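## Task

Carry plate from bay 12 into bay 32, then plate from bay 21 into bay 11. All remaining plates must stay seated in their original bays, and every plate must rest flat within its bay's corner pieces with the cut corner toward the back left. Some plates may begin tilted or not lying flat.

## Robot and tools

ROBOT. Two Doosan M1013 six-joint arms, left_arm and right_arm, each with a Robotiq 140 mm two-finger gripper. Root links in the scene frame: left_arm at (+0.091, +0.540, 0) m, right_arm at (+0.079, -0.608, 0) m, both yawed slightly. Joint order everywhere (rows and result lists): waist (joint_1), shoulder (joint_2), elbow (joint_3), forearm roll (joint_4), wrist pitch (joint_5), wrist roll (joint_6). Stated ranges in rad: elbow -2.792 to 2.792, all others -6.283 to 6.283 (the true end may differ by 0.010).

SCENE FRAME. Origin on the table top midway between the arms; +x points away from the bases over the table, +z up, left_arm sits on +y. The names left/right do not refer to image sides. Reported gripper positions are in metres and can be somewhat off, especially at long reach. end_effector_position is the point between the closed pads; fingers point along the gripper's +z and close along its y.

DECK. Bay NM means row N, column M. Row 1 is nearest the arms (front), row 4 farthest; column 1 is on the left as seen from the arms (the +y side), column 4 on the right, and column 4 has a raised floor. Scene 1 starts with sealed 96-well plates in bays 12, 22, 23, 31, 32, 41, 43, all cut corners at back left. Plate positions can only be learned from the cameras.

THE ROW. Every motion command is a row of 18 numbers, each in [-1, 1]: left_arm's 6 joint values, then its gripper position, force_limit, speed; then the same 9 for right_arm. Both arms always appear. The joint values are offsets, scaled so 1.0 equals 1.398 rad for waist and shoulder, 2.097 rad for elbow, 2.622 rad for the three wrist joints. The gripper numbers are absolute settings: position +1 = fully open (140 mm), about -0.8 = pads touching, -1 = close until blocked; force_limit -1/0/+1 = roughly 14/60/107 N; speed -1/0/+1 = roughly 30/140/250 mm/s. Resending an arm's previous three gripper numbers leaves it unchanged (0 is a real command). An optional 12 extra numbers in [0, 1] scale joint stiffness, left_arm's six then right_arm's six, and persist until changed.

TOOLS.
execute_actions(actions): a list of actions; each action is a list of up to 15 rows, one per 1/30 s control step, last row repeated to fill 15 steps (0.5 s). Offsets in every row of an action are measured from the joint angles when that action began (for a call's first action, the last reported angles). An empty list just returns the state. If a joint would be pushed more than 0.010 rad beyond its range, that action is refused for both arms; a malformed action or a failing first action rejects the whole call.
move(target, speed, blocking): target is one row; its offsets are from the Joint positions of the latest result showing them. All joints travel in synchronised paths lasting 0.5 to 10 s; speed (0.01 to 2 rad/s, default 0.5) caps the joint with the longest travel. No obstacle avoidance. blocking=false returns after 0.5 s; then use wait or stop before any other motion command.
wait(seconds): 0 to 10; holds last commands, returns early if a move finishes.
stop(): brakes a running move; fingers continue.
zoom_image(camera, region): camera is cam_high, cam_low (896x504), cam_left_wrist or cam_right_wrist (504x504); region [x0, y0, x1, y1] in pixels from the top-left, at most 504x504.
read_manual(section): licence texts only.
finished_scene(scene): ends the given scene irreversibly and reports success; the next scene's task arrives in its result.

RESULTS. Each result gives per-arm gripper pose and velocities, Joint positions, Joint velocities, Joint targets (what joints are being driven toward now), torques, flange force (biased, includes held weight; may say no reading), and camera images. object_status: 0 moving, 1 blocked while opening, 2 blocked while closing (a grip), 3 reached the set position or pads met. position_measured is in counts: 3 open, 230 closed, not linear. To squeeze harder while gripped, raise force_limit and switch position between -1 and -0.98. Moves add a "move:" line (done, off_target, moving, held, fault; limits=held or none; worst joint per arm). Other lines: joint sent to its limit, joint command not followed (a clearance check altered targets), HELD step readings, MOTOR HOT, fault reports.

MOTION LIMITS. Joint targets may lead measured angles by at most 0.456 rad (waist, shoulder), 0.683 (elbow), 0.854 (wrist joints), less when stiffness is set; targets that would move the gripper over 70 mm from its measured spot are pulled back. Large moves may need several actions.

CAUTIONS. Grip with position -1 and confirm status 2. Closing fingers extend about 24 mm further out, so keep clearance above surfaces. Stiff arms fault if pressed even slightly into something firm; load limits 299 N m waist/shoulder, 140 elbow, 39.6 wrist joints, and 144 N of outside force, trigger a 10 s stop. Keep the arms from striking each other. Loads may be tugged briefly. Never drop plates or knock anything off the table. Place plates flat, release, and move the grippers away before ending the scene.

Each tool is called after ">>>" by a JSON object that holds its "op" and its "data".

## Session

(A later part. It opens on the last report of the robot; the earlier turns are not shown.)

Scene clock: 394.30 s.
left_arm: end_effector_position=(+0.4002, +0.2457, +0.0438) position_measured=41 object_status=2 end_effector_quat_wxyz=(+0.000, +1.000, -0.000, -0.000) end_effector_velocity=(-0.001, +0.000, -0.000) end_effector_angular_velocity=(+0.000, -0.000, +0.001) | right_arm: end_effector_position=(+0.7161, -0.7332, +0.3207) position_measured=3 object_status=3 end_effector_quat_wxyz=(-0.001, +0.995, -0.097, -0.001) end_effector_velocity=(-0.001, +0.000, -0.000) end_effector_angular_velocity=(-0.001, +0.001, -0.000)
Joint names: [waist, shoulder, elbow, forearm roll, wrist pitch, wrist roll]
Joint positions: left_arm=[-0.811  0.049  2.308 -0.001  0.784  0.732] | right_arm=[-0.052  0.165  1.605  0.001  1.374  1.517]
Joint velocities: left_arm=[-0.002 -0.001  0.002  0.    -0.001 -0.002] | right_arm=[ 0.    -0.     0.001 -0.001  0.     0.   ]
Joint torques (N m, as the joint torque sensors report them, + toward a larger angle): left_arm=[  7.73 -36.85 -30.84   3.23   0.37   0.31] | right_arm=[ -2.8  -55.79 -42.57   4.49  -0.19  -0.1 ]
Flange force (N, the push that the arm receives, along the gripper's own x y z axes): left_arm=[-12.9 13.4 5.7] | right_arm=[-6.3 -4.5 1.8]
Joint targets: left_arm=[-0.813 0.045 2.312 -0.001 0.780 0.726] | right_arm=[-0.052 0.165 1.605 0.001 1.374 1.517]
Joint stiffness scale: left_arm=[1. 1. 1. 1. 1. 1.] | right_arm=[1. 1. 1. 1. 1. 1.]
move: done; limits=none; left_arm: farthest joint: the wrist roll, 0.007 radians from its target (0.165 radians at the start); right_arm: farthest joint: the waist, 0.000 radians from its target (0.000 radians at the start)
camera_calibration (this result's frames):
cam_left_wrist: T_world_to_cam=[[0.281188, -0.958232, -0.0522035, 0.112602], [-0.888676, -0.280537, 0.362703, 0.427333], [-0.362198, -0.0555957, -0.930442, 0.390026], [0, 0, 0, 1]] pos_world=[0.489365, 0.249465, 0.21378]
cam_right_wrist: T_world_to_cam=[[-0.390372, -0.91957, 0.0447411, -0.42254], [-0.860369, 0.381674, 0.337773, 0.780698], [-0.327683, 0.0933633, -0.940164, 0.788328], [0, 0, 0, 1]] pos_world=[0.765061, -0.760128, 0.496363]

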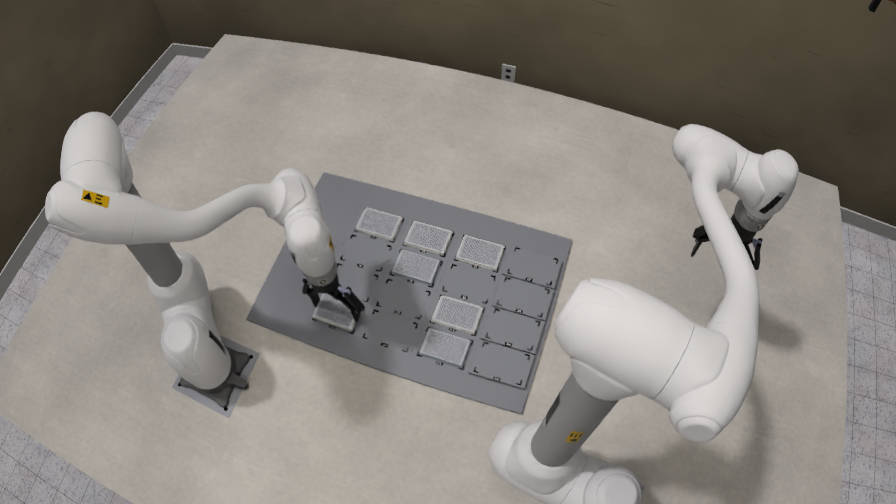

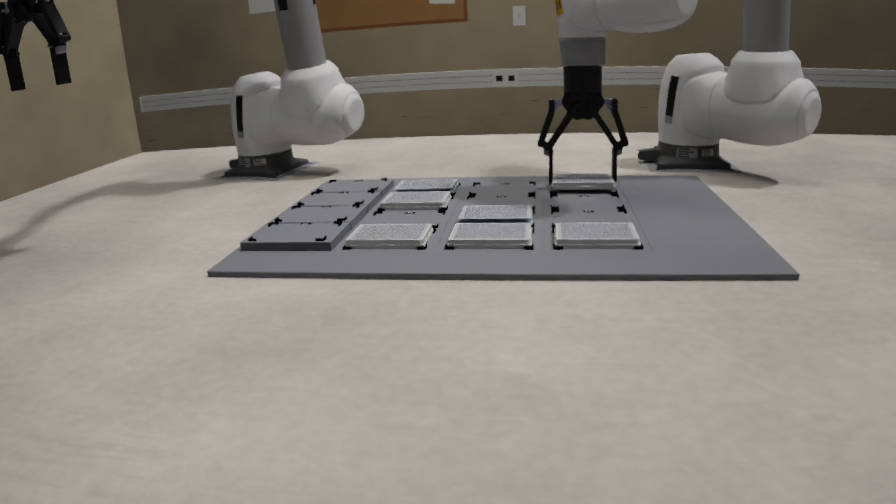

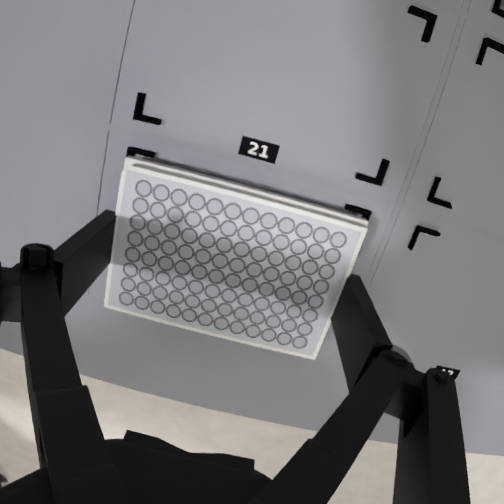

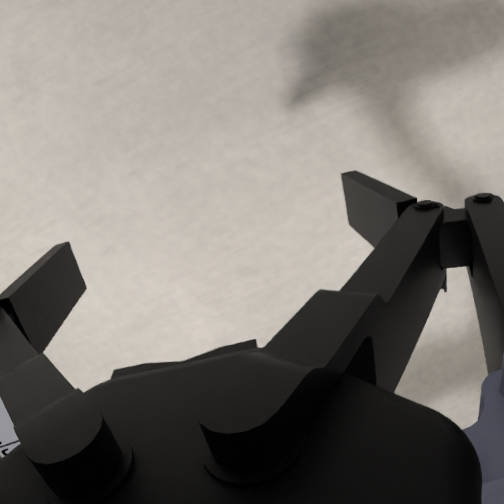

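>>> {"op": "execute_actions", "data": {"actions": [[[0,0.0035,0.0024,0,-0.0025,0,-1,0,-0.6,0,0,0,0,0,0,1,0,0],[0,0.0045,0.0028,0,-0.0033,0,-1,0,-0.6,0,0,0,0,0,0,1,0,0],[0,0.0054,0.0032,0,-0.0042,0,-1,0,-0.6,0,0,0,0,0,0,1,0,0],[0,0.0064,0.0036,0,-0.005,0,-1,0,-0.6,0,0,0,0,0,0,1,0,0],[0,0.0074,0.0039,0,-0.0058,0,-1,0,-0.6,0,0,0,0,0,0,1,0,0],[0,0.0084,0.0043,0,-0.0067,0,-1,0,-0.6,0,0,0,0,0,0,1,0,0],[0,0.0093,0.0047,0,-0.0075,0,-1,0,-0.6,0,0,0,0,0,0,1,0,0],[0,0.0103,0.0051,0,-0.0083,0,-1,0,-0.6,0,0,0,0,0,0,1,0,0],[0,0.0113,0.0055,0,-0.0092,0,-1,0,-0.6,0,0,0,0,0,0,1,0,0],[0,0.01227,0.00588,0,-0.00999,0,-1,0,-0.6,0,0,0,0,0,0,1,0,0]]]}}

Scene clock: 412.40 s.
left_arm: end_effector_position=(+0.4000, +0.2458, +0.0354) position_measured=41 object_status=2 end_effector_quat_wxyz=(+0.000, +1.000, -0.000, +0.000) end_effector_velocity=(+0.000, -0.001, -0.005) end_effector_angular_velocity=(-0.002, -0.001, -0.000) | right_arm: end_effector_position=(+0.7161, -0.7332, +0.3207) position_measured=3 object_status=3 end_effector_quat_wxyz=(-0.001, +0.995, -0.097, -0.001) end_effector_velocity=(+0.001, -0.000, +0.001) end_effector_angular_velocity=(-0.001, -0.002, +0.000)
Joint names: [waist, shoulder, elbow, forearm roll, wrist pitch, wrist roll]
Joint positions: left_arm=[-0.811  0.062  2.315 -0.001  0.764  0.732] | right_arm=[-0.052  0.165  1.605  0.001  1.374  1.517]
Joint velocities: left_arm=[-0.001  0.009  0.004 -0.001 -0.015 -0.   ] | right_arm=[ 0.    -0.    -0.001 -0.001  0.     0.   ]
Joint torques (N m, as the joint torque sensors report them, + toward a larger angle): left_arm=[  7.01 -34.95 -31.71   3.19   0.51   0.33] | right_arm=[ -2.64 -55.14 -42.26   4.52  -0.26  -0.15]
Flange force (N, the push that the arm receives, along the gripper's own x y z axes): left_arm=[-16.9 7.4 2.2] | right_arm=[-6.8 -4.3 0.5]
Joint targets: left_arm=[-0.811 0.066 2.320 -0.001 0.758 0.732] | right_arm=[-0.052 0.165 1.605 0.001 1.374 1.517]
Joint stiffness scale: left_arm=[1. 1. 1. 1. 1. 1.] | right_arm=[1. 1. 1. 1. 1. 1.]
Step readings (joint positions):
0: left_arm=[-0.811 0.049 2.308 -0.001 0.784 0.732] | right_arm=[-0.052 0.165 1.605 0.001 1.374 1.517]
1: left_arm=[-0.811 0.049 2.308 -0.001 0.784 0.732] | right_arm=[-0.052 0.165 1.605 0.001 1.374 1.517]
2: left_arm=[-0.811 0.049 2.308 -0.001 0.783 0.732] | right_arm=[-0.052 0.165 1.605 0.001 1.374 1.517]
4: left_arm=[-0.811 0.051 2.309 -0.001 0.781 0.732] | right_arm=[-0.052 0.165 1.605 0.001 1.374 1.517]
8: left_arm=[-0.811 0.055 2.312 -0.001 0.774 0.732] | right_arm=[-0.052 0.165 1.605 0.001 1.374 1.517]
15: Joint positions above
camera_calibration (this result's frames):
cam_left_wrist: T_world_to_cam=[[0.281262, -0.958224, -0.0519493, 0.112244], [-0.888731, -0.280521, 0.362582, 0.430248], [-0.362007, -0.0558115, -0.930503, 0.382136], [0, 0, 0, 1]] pos_world=[0.48914, 0.249577, 0.205409]
cam_right_wrist: T_world_to_cam=[[-0.390372, -0.91957, 0.0447411, -0.42254], [-0.860369, 0.381674, 0.337773, 0.780698], [-0.327683, 0.0933633, -0.940164, 0.788328], [0, 0, 0, 1]] pos_world=[0.765061, -0.760128, 0.496363]

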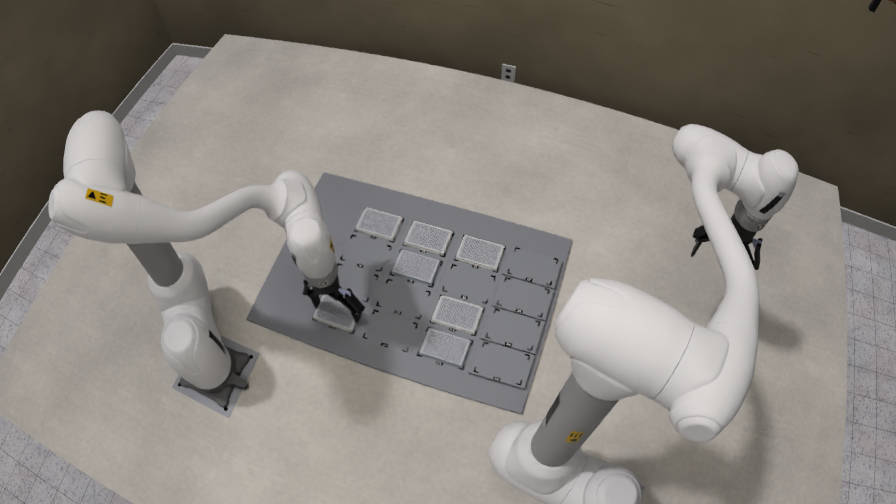

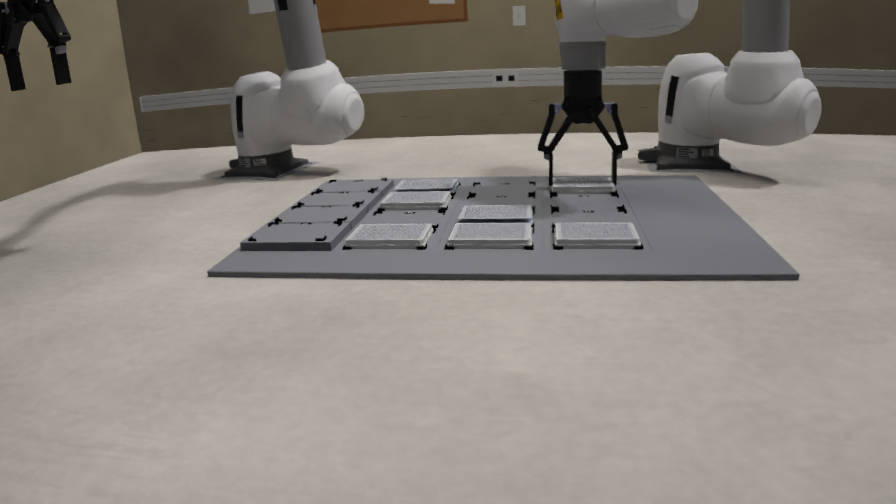

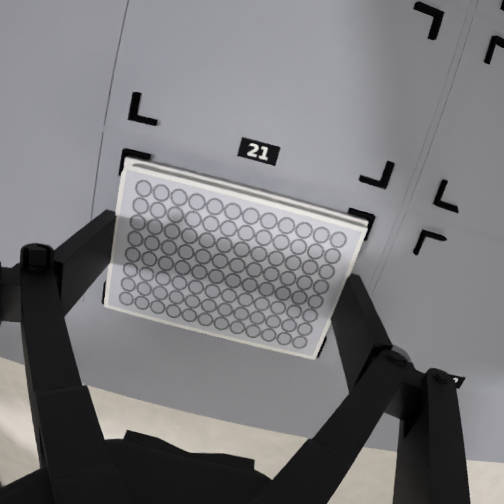

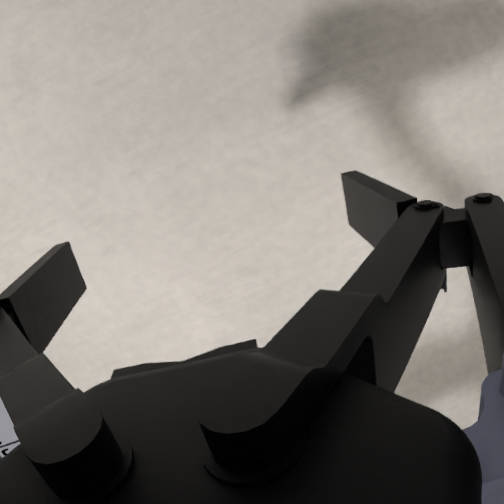

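>>> {"op": "execute_actions", "data": {"actions": []}}

Scene clock: 416.40 s.
left_arm: end_effector_position=(+0.4001, +0.2458, +0.0350) position_measured=41 object_status=2 end_effector_quat_wxyz=(+0.001, +1.000, -0.000, +0.000) end_effector_velocity=(-0.000, -0.001, +0.000) end_effector_angular_velocity=(-0.000, -0.000, -0.002) | right_arm: end_effector_position=(+0.7161, -0.7332, +0.3207) position_measured=3 object_status=3 end_effector_quat_wxyz=(-0.001, +0.995, -0.097, -0.001) end_effector_velocity=(+0.000, -0.000, +0.000) end_effector_angular_velocity=(-0.000, -0.000, -0.000)
Joint names: [waist, shoulder, elbow, forearm roll, wrist pitch, wrist roll]
Joint positions: left_arm=[-0.811  0.062  2.316 -0.001  0.763  0.732] | right_arm=[-0.052  0.165  1.605  0.001  1.374  1.517]
Joint velocities: left_arm=[-0.002 -0.    -0.     0.    -0.     0.   ] | right_arm=[-0. -0. -0. -0.  0. -0.]
Joint torques (N m, as the joint torque sensors report them, + toward a larger angle): left_arm=[  7.9  -36.81 -29.52   3.05   0.16   0.23] | right_arm=[ -2.28 -56.05 -42.27   4.43  -0.22   0.01]
Flange force (N, the push that the arm receives, along the gripper's own x y z axes): left_arm=[-13.5 14.2 3.5] | right_arm=[-5.2 -3.3 1.1]
Joint targets: left_arm=[-0.811 0.066 2.320 -0.001 0.758 0.732] | right_arm=[-0.052 0.165 1.605 0.001 1.374 1.517]
Joint stiffness scale: left_arm=[1. 1. 1. 1. 1. 1.] | right_arm=[1. 1. 1. 1. 1. 1.]
camera_calibration (this result's frames):
cam_left_wrist: T_world_to_cam=[[0.281266, -0.958227, -0.0518675, 0.112187], [-0.888753, -0.280497, 0.362546, 0.4304], [-0.36195, -0.0558745, -0.930521, 0.381795], [0, 0, 0, 1]] pos_world=[0.489156, 0.24956, 0.205047]
cam_right_wrist: T_world_to_cam=[[-0.390372, -0.919569, 0.0447412, -0.42254], [-0.860368, 0.381674, 0.337773, 0.780698], [-0.327683, 0.0933633, -0.940164, 0.788328], [0, 0, 0, 1]] pos_world=[0.765061, -0.760128, 0.496363]

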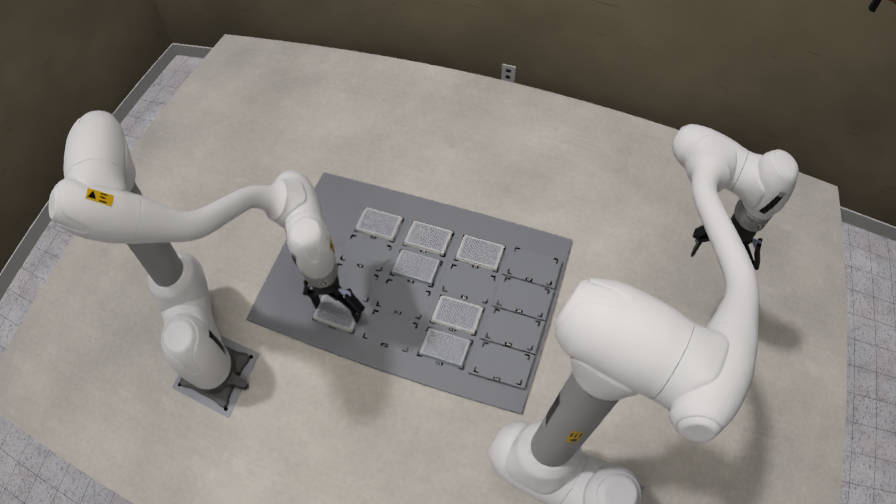

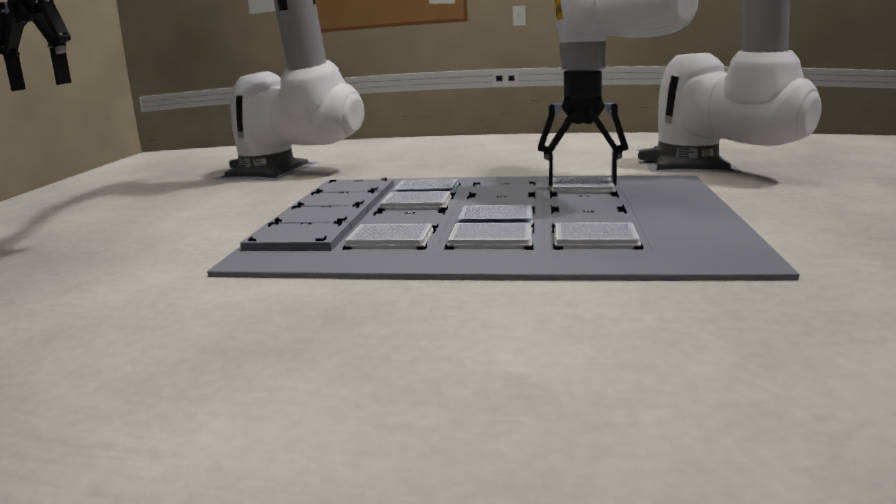

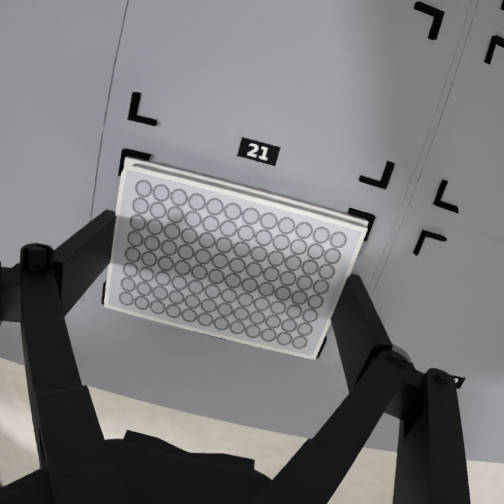

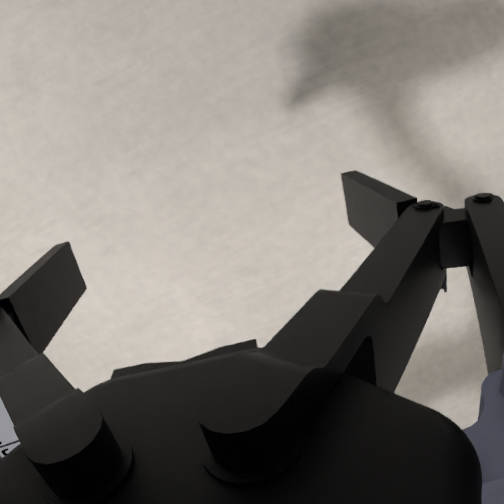

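>>> {"op": "execute_actions", "data": {"actions": [[[0,0,0,0,0,0,1,0,-0.2,0,0,0,0,0,0,1,0,0],[0,0,0,0,0,0,1,0,-0.2,0,0,0,0,0,0,1,0,0],[0,0,0,0,0,0,1,0,-0.2,0,0,0,0,0,0,1,0,0],[0,-0.0025,-0.002,0,0.0016,0,1,0,-0.2,0,0,0,0,0,0,1,0,0],[0,-0.0035,-0.0025,0,0.0026,0,1,0,-0.2,0,0,0,0,0,0,1,0,0],[0,-0.005,-0.0032,0,0.004,0,1,0,-0.2,0,0,0,0,0,0,1,0,0],[0,-0.007,-0.0042,0,0.0059,0,1,0,-0.2,0,0,0,0,0,0,1,0,0],[0,-0.0095,-0.0055,0,0.0082,0,1,0,-0.2,0,0,0,0,0,0,1,0,0],[0,-0.0125,-0.007,0,0.011,0,1,0,-0.2,0,0,0,0,0,0,1,0,0],[0,-0.016,-0.0088,0,0.0143,0,1,0,-0.2,0,0,0,0,0,0,1,0,0],[0,-0.02,-0.0108,0,0.0181,0,1,0,-0.2,0,0,0,0,0,0,1,0,0],[0,-0.0245,-0.0131,0,0.0224,0,1,0,-0.2,0,0,0,0,0,0,1,0,0],[0,-0.0295,-0.0157,0,0.0271,0,1,0,-0.2,0,0,0,0,0,0,1,0,0],[0,-0.035,-0.0185,0,0.0323,0,1,0,-0.2,0,0,0,0,0,0,1,0,0],[0,-0.041,-0.0215,0,0.038,0,1,0,-0.2,0,0,0,0,0,0,1,0,0]],[[0,-0.026,-0.0135,0,0.0245,0,1,0,-0.2,0,0,0,0,0,0,1,0,0],[0,-0.032,-0.0165,0,0.03,0,1,0,-0.2,0,0,0,0,0,0,1,0,0],[0,-0.038,-0.0195,0,0.0358,0,1,0,-0.2,0,0,0,0,0,0,1,0,0],[0,-0.044,-0.0225,0,0.0415,0,1,0,-0.2,0,0,0,0,0,0,1,0,0],[0,-0.0495,-0.0253,0,0.0467,0,1,0,-0.2,0,0,0,0,0,0,1,0,0],[0,-0.0545,-0.0279,0,0.0514,0,1,0,-0.2,0,0,0,0,0,0,1,0,0],[0,-0.059,-0.0302,0,0.0557,0,1,0,-0.2,0,0,0,0,0,0,1,0,0],[0,-0.063,-0.0322,0,0.0594,0,1,0,-0.2,0,0,0,0,0,0,1,0,0],[0,-0.066,-0.0337,0,0.0623,0,1,0,-0.2,0,0,0,0,0,0,1,0,0],[0,-0.068,-0.0347,0,0.0642,0,1,0,-0.2,0,0,0,0,0,0,1,0,0],[0,-0.069,-0.0352,0,0.0651,0,1,0,-0.2,0,0,0,0,0,0,1,0,0]]]}}

Scene clock: 438.90 s.
left_arm: end_effector_position=(+0.4002, +0.2455, +0.1251) position_measured=3 object_status=3 end_effector_quat_wxyz=(-0.001, +1.000, -0.000, -0.001) end_effector_velocity=(-0.003, +0.004, +0.028) end_effector_angular_velocity=(+0.005, +0.005, +0.001) | right_arm: end_effector_position=(+0.7161, -0.7332, +0.3207) position_measured=3 object_status=3 end_effector_quat_wxyz=(-0.001, +0.995, -0.097, -0.001) end_effector_velocity=(-0.001, +0.000, -0.001) end_effector_angular_velocity=(-0.000, +0.001, +0.001)
Joint names: [waist, shoulder, elbow, forearm roll, wrist pitch, wrist roll]
Joint positions: left_arm=[-0.811 -0.058  2.225 -0.001  0.977  0.732] | right_arm=[-0.052  0.165  1.605  0.001  1.374  1.517]
Joint velocities: left_arm=[ 0.001 -0.036 -0.027  0.     0.071  0.   ] | right_arm=[ 0.001 -0.001  0.002 -0.001 -0.     0.   ]
Joint torques (N m, as the joint torque sensors report them, + toward a larger angle): left_arm=[  6.77 -24.75 -34.76   3.64   0.42   0.55] | right_arm=[ -2.68 -56.03 -42.41   4.57  -0.24  -0.14]
Flange force (N, the push that the arm receives, along the gripper's own x y z axes): left_arm=[-16.2 9.4 1.5] | right_arm=[-5.9 -4.5 1.6]
Flange force at the end of the 1st action (N, along the gripper's axes at the end of the call): left_arm=[-10.0 12.9 5.6] | right_arm=[-7.2 -2.7 1.3]
Joint targets: left_arm=[-0.811 -0.065 2.218 -0.001 0.989 0.732] | right_arm=[-0.052 0.165 1.605 0.001 1.374 1.517]
Joint stiffness scale: left_arm=[1. 1. 1. 1. 1. 1.] | right_arm=[1. 1. 1. 1. 1. 1.]
Step readings (joint positions; steps 1 to 15: 1st action; 16 to 30: 2nd action):
0: left_arm=[-0.811 0.062 2.316 -0.001 0.763 0.732] | right_arm=[-0.052 0.165 1.605 0.001 1.374 1.517]
1: left_arm=[-0.811 0.062 2.316 -0.001 0.763 0.732] | right_arm=[-0.052 0.165 1.605 0.001 1.374 1.517]
2: left_arm=[-0.811 0.062 2.316 -0.001 0.763 0.732] | right_arm=[-0.052 0.165 1.605 0.001 1.374 1.517]
4: left_arm=[-0.811 0.062 2.316 -0.001 0.763 0.732] | right_arm=[-0.052 0.165 1.605 0.001 1.374 1.517]
8: left_arm=[-0.811 0.059 2.313 -0.001 0.768 0.732] | right_arm=[-0.052 0.165 1.605 0.001 1.374 1.517]
15: left_arm=[-0.811 0.031 2.292 -0.001 0.819 0.732] | right_arm=[-0.052 0.165 1.605 0.001 1.374 1.517]
16: left_arm=[-0.811 0.025 2.287 -0.001 0.831 0.732] | right_arm=[-0.052 0.165 1.605 0.001 1.374 1.517]
17: left_arm=[-0.811 0.017 2.281 -0.001 0.845 0.732] | right_arm=[-0.052 0.165 1.605 0.001 1.374 1.517]
19: left_arm=[-0.811 0.001 2.270 -0.001 0.873 0.732] | right_arm=[-0.052 0.165 1.605 0.001 1.374 1.517]
23: left_arm=[-0.811 -0.030 2.246 -0.001 0.928 0.732] | right_arm=[-0.052 0.165 1.605 0.001 1.374 1.517]
30: Joint positions above
camera_calibration (this result's frames):
cam_left_wrist: T_world_to_cam=[[0.281007, -0.958134, -0.0549032, 0.117041], [-0.88793, -0.281273, 0.363958, 0.397511], [-0.364163, -0.0535245, -0.929796, 0.465866], [0, 0, 0, 1]] pos_world=[0.489724, 0.248885, 0.294909]
cam_right_wrist: T_world_to_cam=[[-0.390372, -0.91957, 0.0447411, -0.42254], [-0.860369, 0.381674, 0.337773, 0.780698], [-0.327683, 0.0933634, -0.940163, 0.788328], [0, 0, 0, 1]] pos_world=[0.765061, -0.760128, 0.496363]

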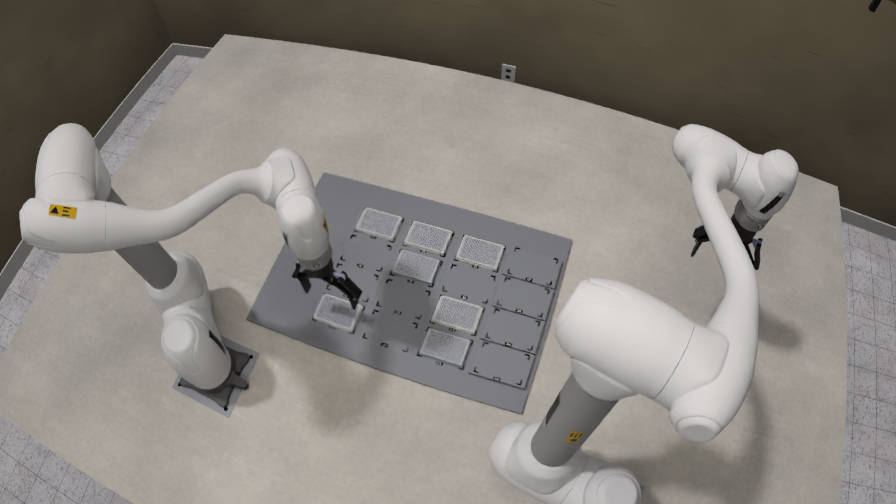

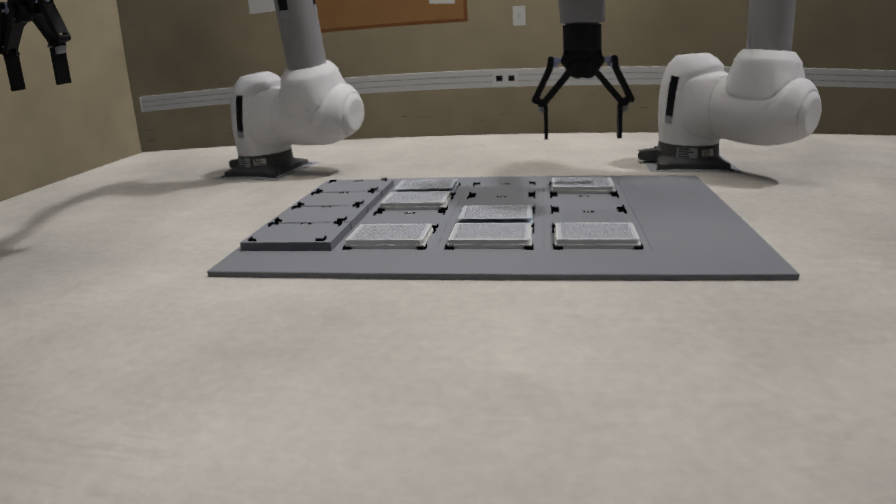

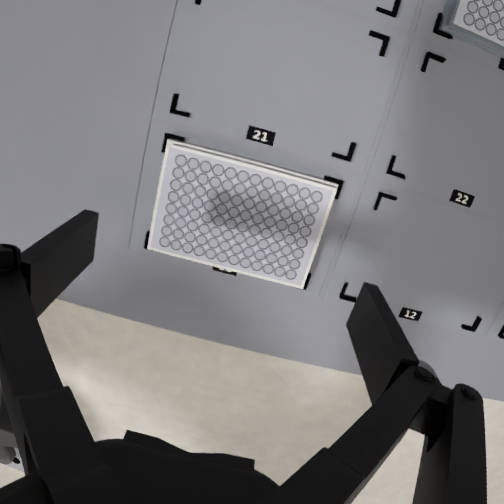

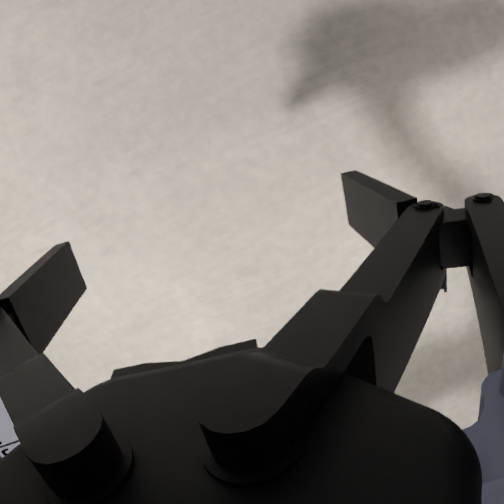

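Both moves are placed. I'll run a final check of every plate before ending the scene.

>>> {"op": "execute_actions", "data": {"actions": []}}

>>> {"op": "zoom_image", "data": {"camera": "cam_left_wrist", "region": [130, 120, 360, 300]}}

>>> {"op": "zoom_image", "data": {"camera": "cam_high", "region": [405, 285, 505, 375]}}

>>> {"op": "zoom_image", "data": {"camera": "cam_high", "region": [345, 200, 515, 295]}}

>>> {"op": "zoom_image", "data": {"camera": "cam_low", "region": [330, 170, 500, 260]}}

>>> {"op": "zoom_image", "data": {"camera": "cam_low", "region": [440, 170, 650, 260]}}

Scene clock: 448.50 s.
left_arm: end_effector_position=(+0.3996, +0.2462, +0.1278) position_measured=3 object_status=3 end_effector_quat_wxyz=(-0.001, +1.000, -0.000, -0.002) end_effector_velocity=(+0.000, +0.001, -0.000) end_effector_angular_velocity=(+0.001, -0.000, -0.000) | right_arm: end_effector_position=(+0.7161, -0.7332, +0.3207) position_measured=3 object_status=3 end_effector_quat_wxyz=(-0.001, +0.995, -0.097, -0.001) end_effector_velocity=(-0.000, -0.000, -0.001) end_effector_angular_velocity=(-0.001, +0.001, +0.000)
Joint names: [waist, shoulder, elbow, forearm roll, wrist pitch, wrist roll]
Joint positions: left_arm=[-0.811 -0.062  2.222 -0.001  0.985  0.732] | right_arm=[-0.052  0.165  1.605  0.001  1.374  1.517]
Joint velocities: left_arm=[ 0.     0.     0.     0.001  0.    -0.   ] | right_arm=[ 0.     0.001  0.    -0.001 -0.     0.   ]
Joint torques (N m, as the joint torque sensors report them, + toward a larger angle): left_arm=[  7.32 -30.34 -36.78   3.75   0.25   0.36] | right_arm=[ -2.74 -55.79 -42.46   4.59  -0.37  -0.07]
Flange force (N, the push that the arm receives, along the gripper's own x y z axes): left_arm=[-13.2 12.2 5.3] | right_arm=[-6.0 -4.5 1.2]
Joint targets: left_arm=[-0.811 -0.065 2.218 -0.001 0.989 0.732] | right_arm=[-0.052 0.165 1.605 0.001 1.374 1.517]
Joint stiffness scale: left_arm=[1. 1. 1. 1. 1. 1.] | right_arm=[1. 1. 1. 1. 1. 1.]
camera_calibration (this result's frames):
cam_left_wrist: T_world_to_cam=[[0.280928, -0.958053, -0.0566896, 0.118255], [-0.887449, -0.281806, 0.36472, 0.396037], [-0.365396, -0.0521508, -0.92939, 0.468239], [0, 0, 0, 1]] pos_world=[0.489334, 0.249319, 0.297437]
cam_right_wrist: T_world_to_cam=[[-0.390372, -0.91957, 0.0447412, -0.42254], [-0.860369, 0.381674, 0.337773, 0.780698], [-0.327683, 0.0933633, -0.940163, 0.788328], [0, 0, 0, 1]] pos_world=[0.765061, -0.760128, 0.496363]

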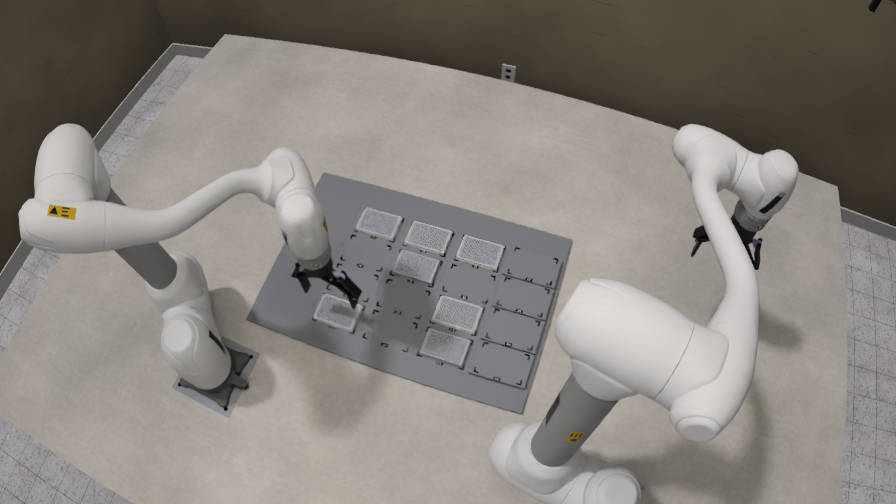

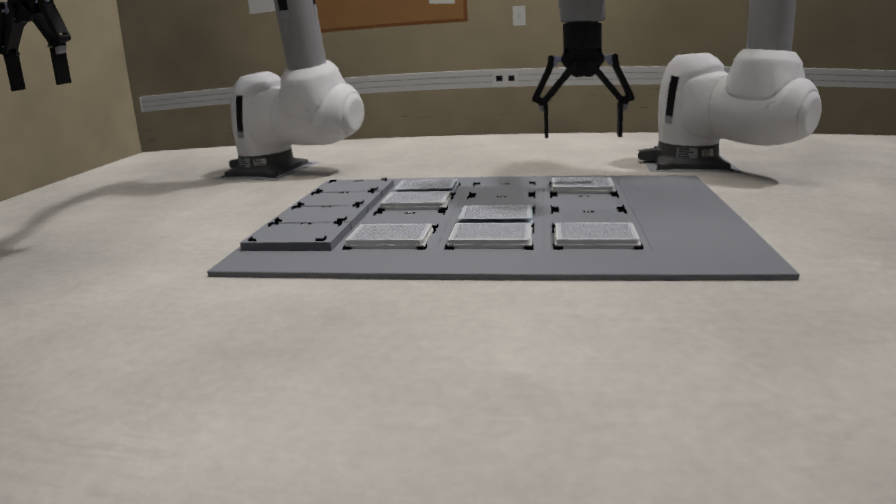

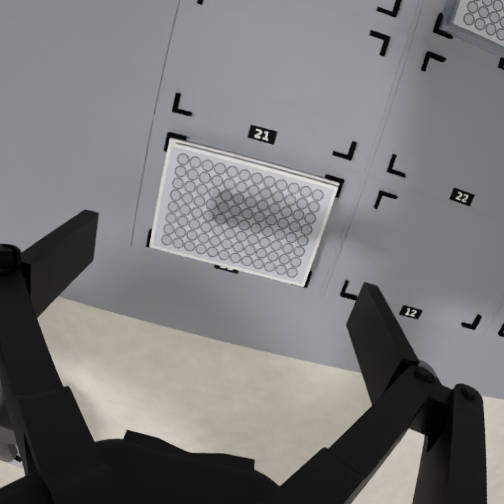

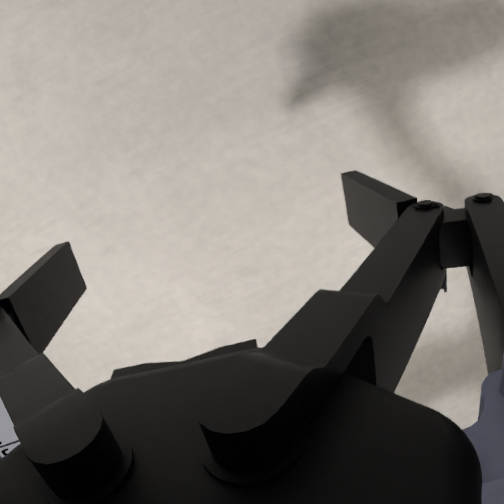

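Region (130, 120, 360, 300) of cam_left_wrist's 504x504 image, scaled by 2.191, with more detail than that image has; it fills the top 394 rows of this view, and the rest is white.

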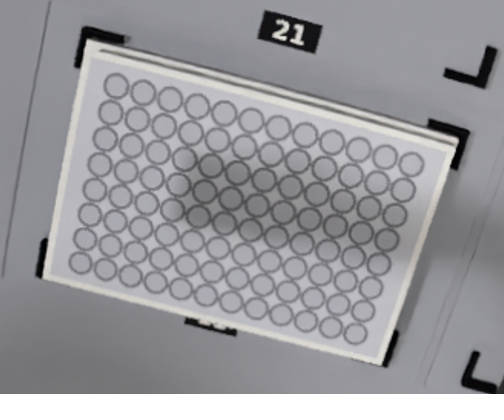

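Region (405, 285, 505, 375) of cam_high's 896x504 image, scaled by 5.040, with more detail than that image has; it fills the top 454 rows of this view, and the rest is white.

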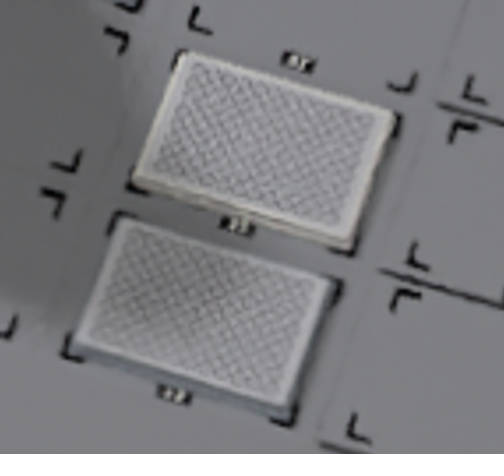

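Region (345, 200, 515, 295) of cam_high's 896x504 image, scaled by 2.965, with more detail than that image has; it fills the top 282 rows of this view, and the rest is white.

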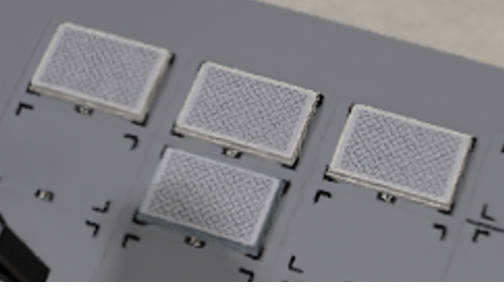

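Region (330, 170, 500, 260) of cam_low's 896x504 image, scaled by 2.965, with more detail than that image has; it fills the top 267 rows of this view, and the rest is white.

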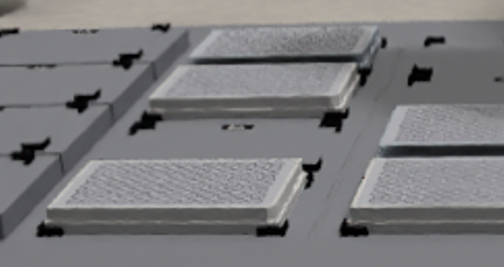

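Region (440, 170, 650, 260) of cam_low's 896x504 image, scaled by 2.400, with more detail than that image has; it fills the top 216 rows of this view, and the rest is white.

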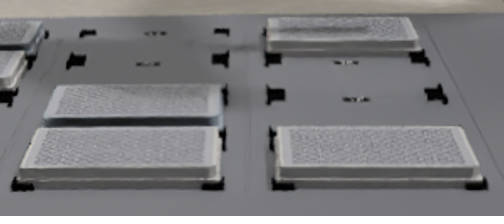

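>>> {"op": "move", "data": {"target": [0.08,-0.06,-0.035,0,0.06,0,1,0,-0.2,0,0,0,0,0,0,1,0,0], "speed": 0.4}}

Scene clock: 472.80 s.
left_arm: end_effector_position=(+0.4227, +0.2880, +0.1953) position_measured=3 object_status=3 end_effector_quat_wxyz=(-0.003, +0.999, +0.054, -0.003) end_effector_velocity=(-0.000, +0.001, +0.001) end_effector_angular_velocity=(+0.001, +0.001, +0.001) | right_arm: end_effector_position=(+0.7161, -0.7332, +0.3207) position_measured=3 object_status=3 end_effector_quat_wxyz=(-0.001, +0.995, -0.097, -0.001) end_effector_velocity=(+0.001, -0.000, +0.001) end_effector_angular_velocity=(+0.000, -0.002, -0.001)
Joint names: [waist, shoulder, elbow, forearm roll, wrist pitch, wrist roll]
Joint positions: left_arm=[-0.702 -0.142  2.153 -0.001  1.138  0.732] | right_arm=[-0.052  0.165  1.605  0.001  1.374  1.517]
Joint velocities: left_arm=[ 0.001 -0.001 -0.001 -0.     0.003  0.   ] | right_arm=[-0.    -0.    -0.001  0.001  0.     0.   ]
Joint torques (N m, as the joint torque sensors report them, + toward a larger angle): left_arm=[  4.94 -23.84 -38.92   4.01   0.58   0.3 ] | right_arm=[ -3.29 -55.5  -42.37   4.52  -0.37  -0.03]
Flange force (N, the push that the arm receives, along the gripper's own x y z axes): left_arm=[-9.5 8.4 3.5] | right_arm=[-6.0 -4.9 0.7]
Joint targets: left_arm=[-0.699 -0.145 2.149 -0.001 1.143 0.732] | right_arm=[-0.052 0.165 1.605 0.001 1.374 1.517]
Joint stiffness scale: left_arm=[1. 1. 1. 1. 1. 1.] | right_arm=[1. 1. 1. 1. 1. 1.]
move: done; limits=none; left_arm: farthest joint: the elbow, 0.005 radians from its target (0.074 radians at the start); right_arm: farthest joint: the waist, 0.000 radians from its target (0.000 radians at the start)
camera_calibration (this result's frames):
cam_left_wrist: T_world_to_cam=[[0.383509, -0.921599, -0.0598044, 0.102352], [-0.850488, -0.377675, 0.366104, 0.415402], [-0.359988, -0.0895414, -0.92865, 0.549984], [0, 0, 0, 1]] pos_world=[0.512029, 0.30046, 0.364783]
cam_right_wrist: T_world_to_cam=[[-0.390372, -0.919569, 0.0447411, -0.42254], [-0.860369, 0.381674, 0.337773, 0.780698], [-0.327682, 0.0933633, -0.940164, 0.788328], [0, 0, 0, 1]] pos_world=[0.765061, -0.760128, 0.496363]

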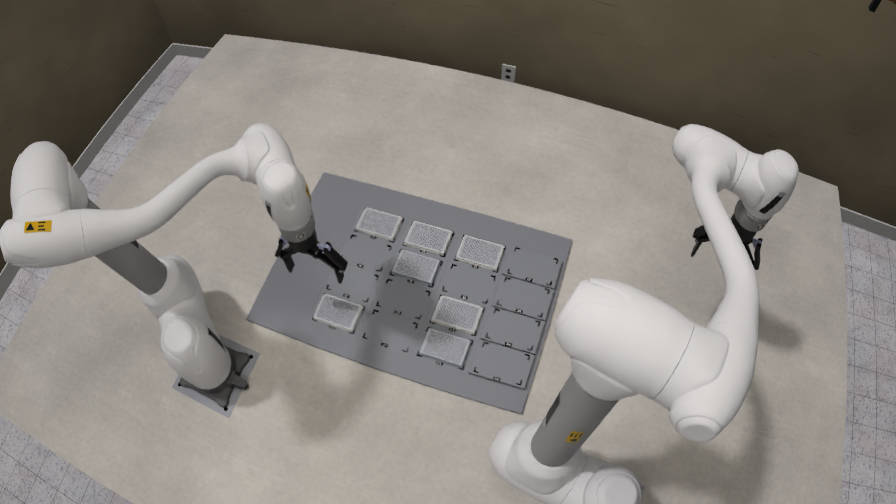

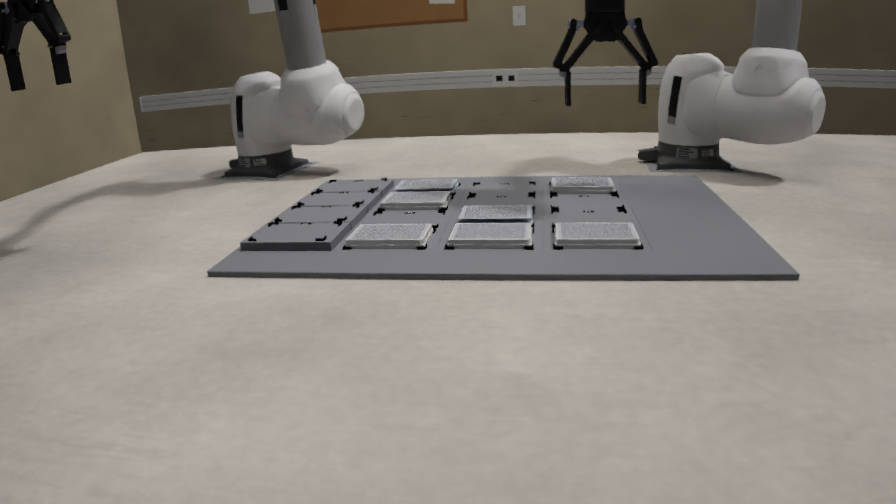

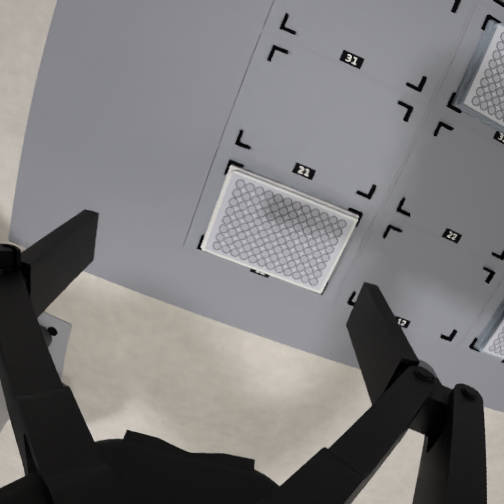

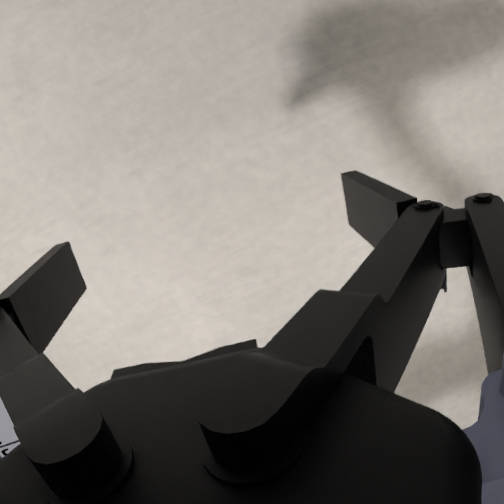

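>>> {"op": "finished_scene", "data": {"scene": 2}}

The scene is finished: the task was done.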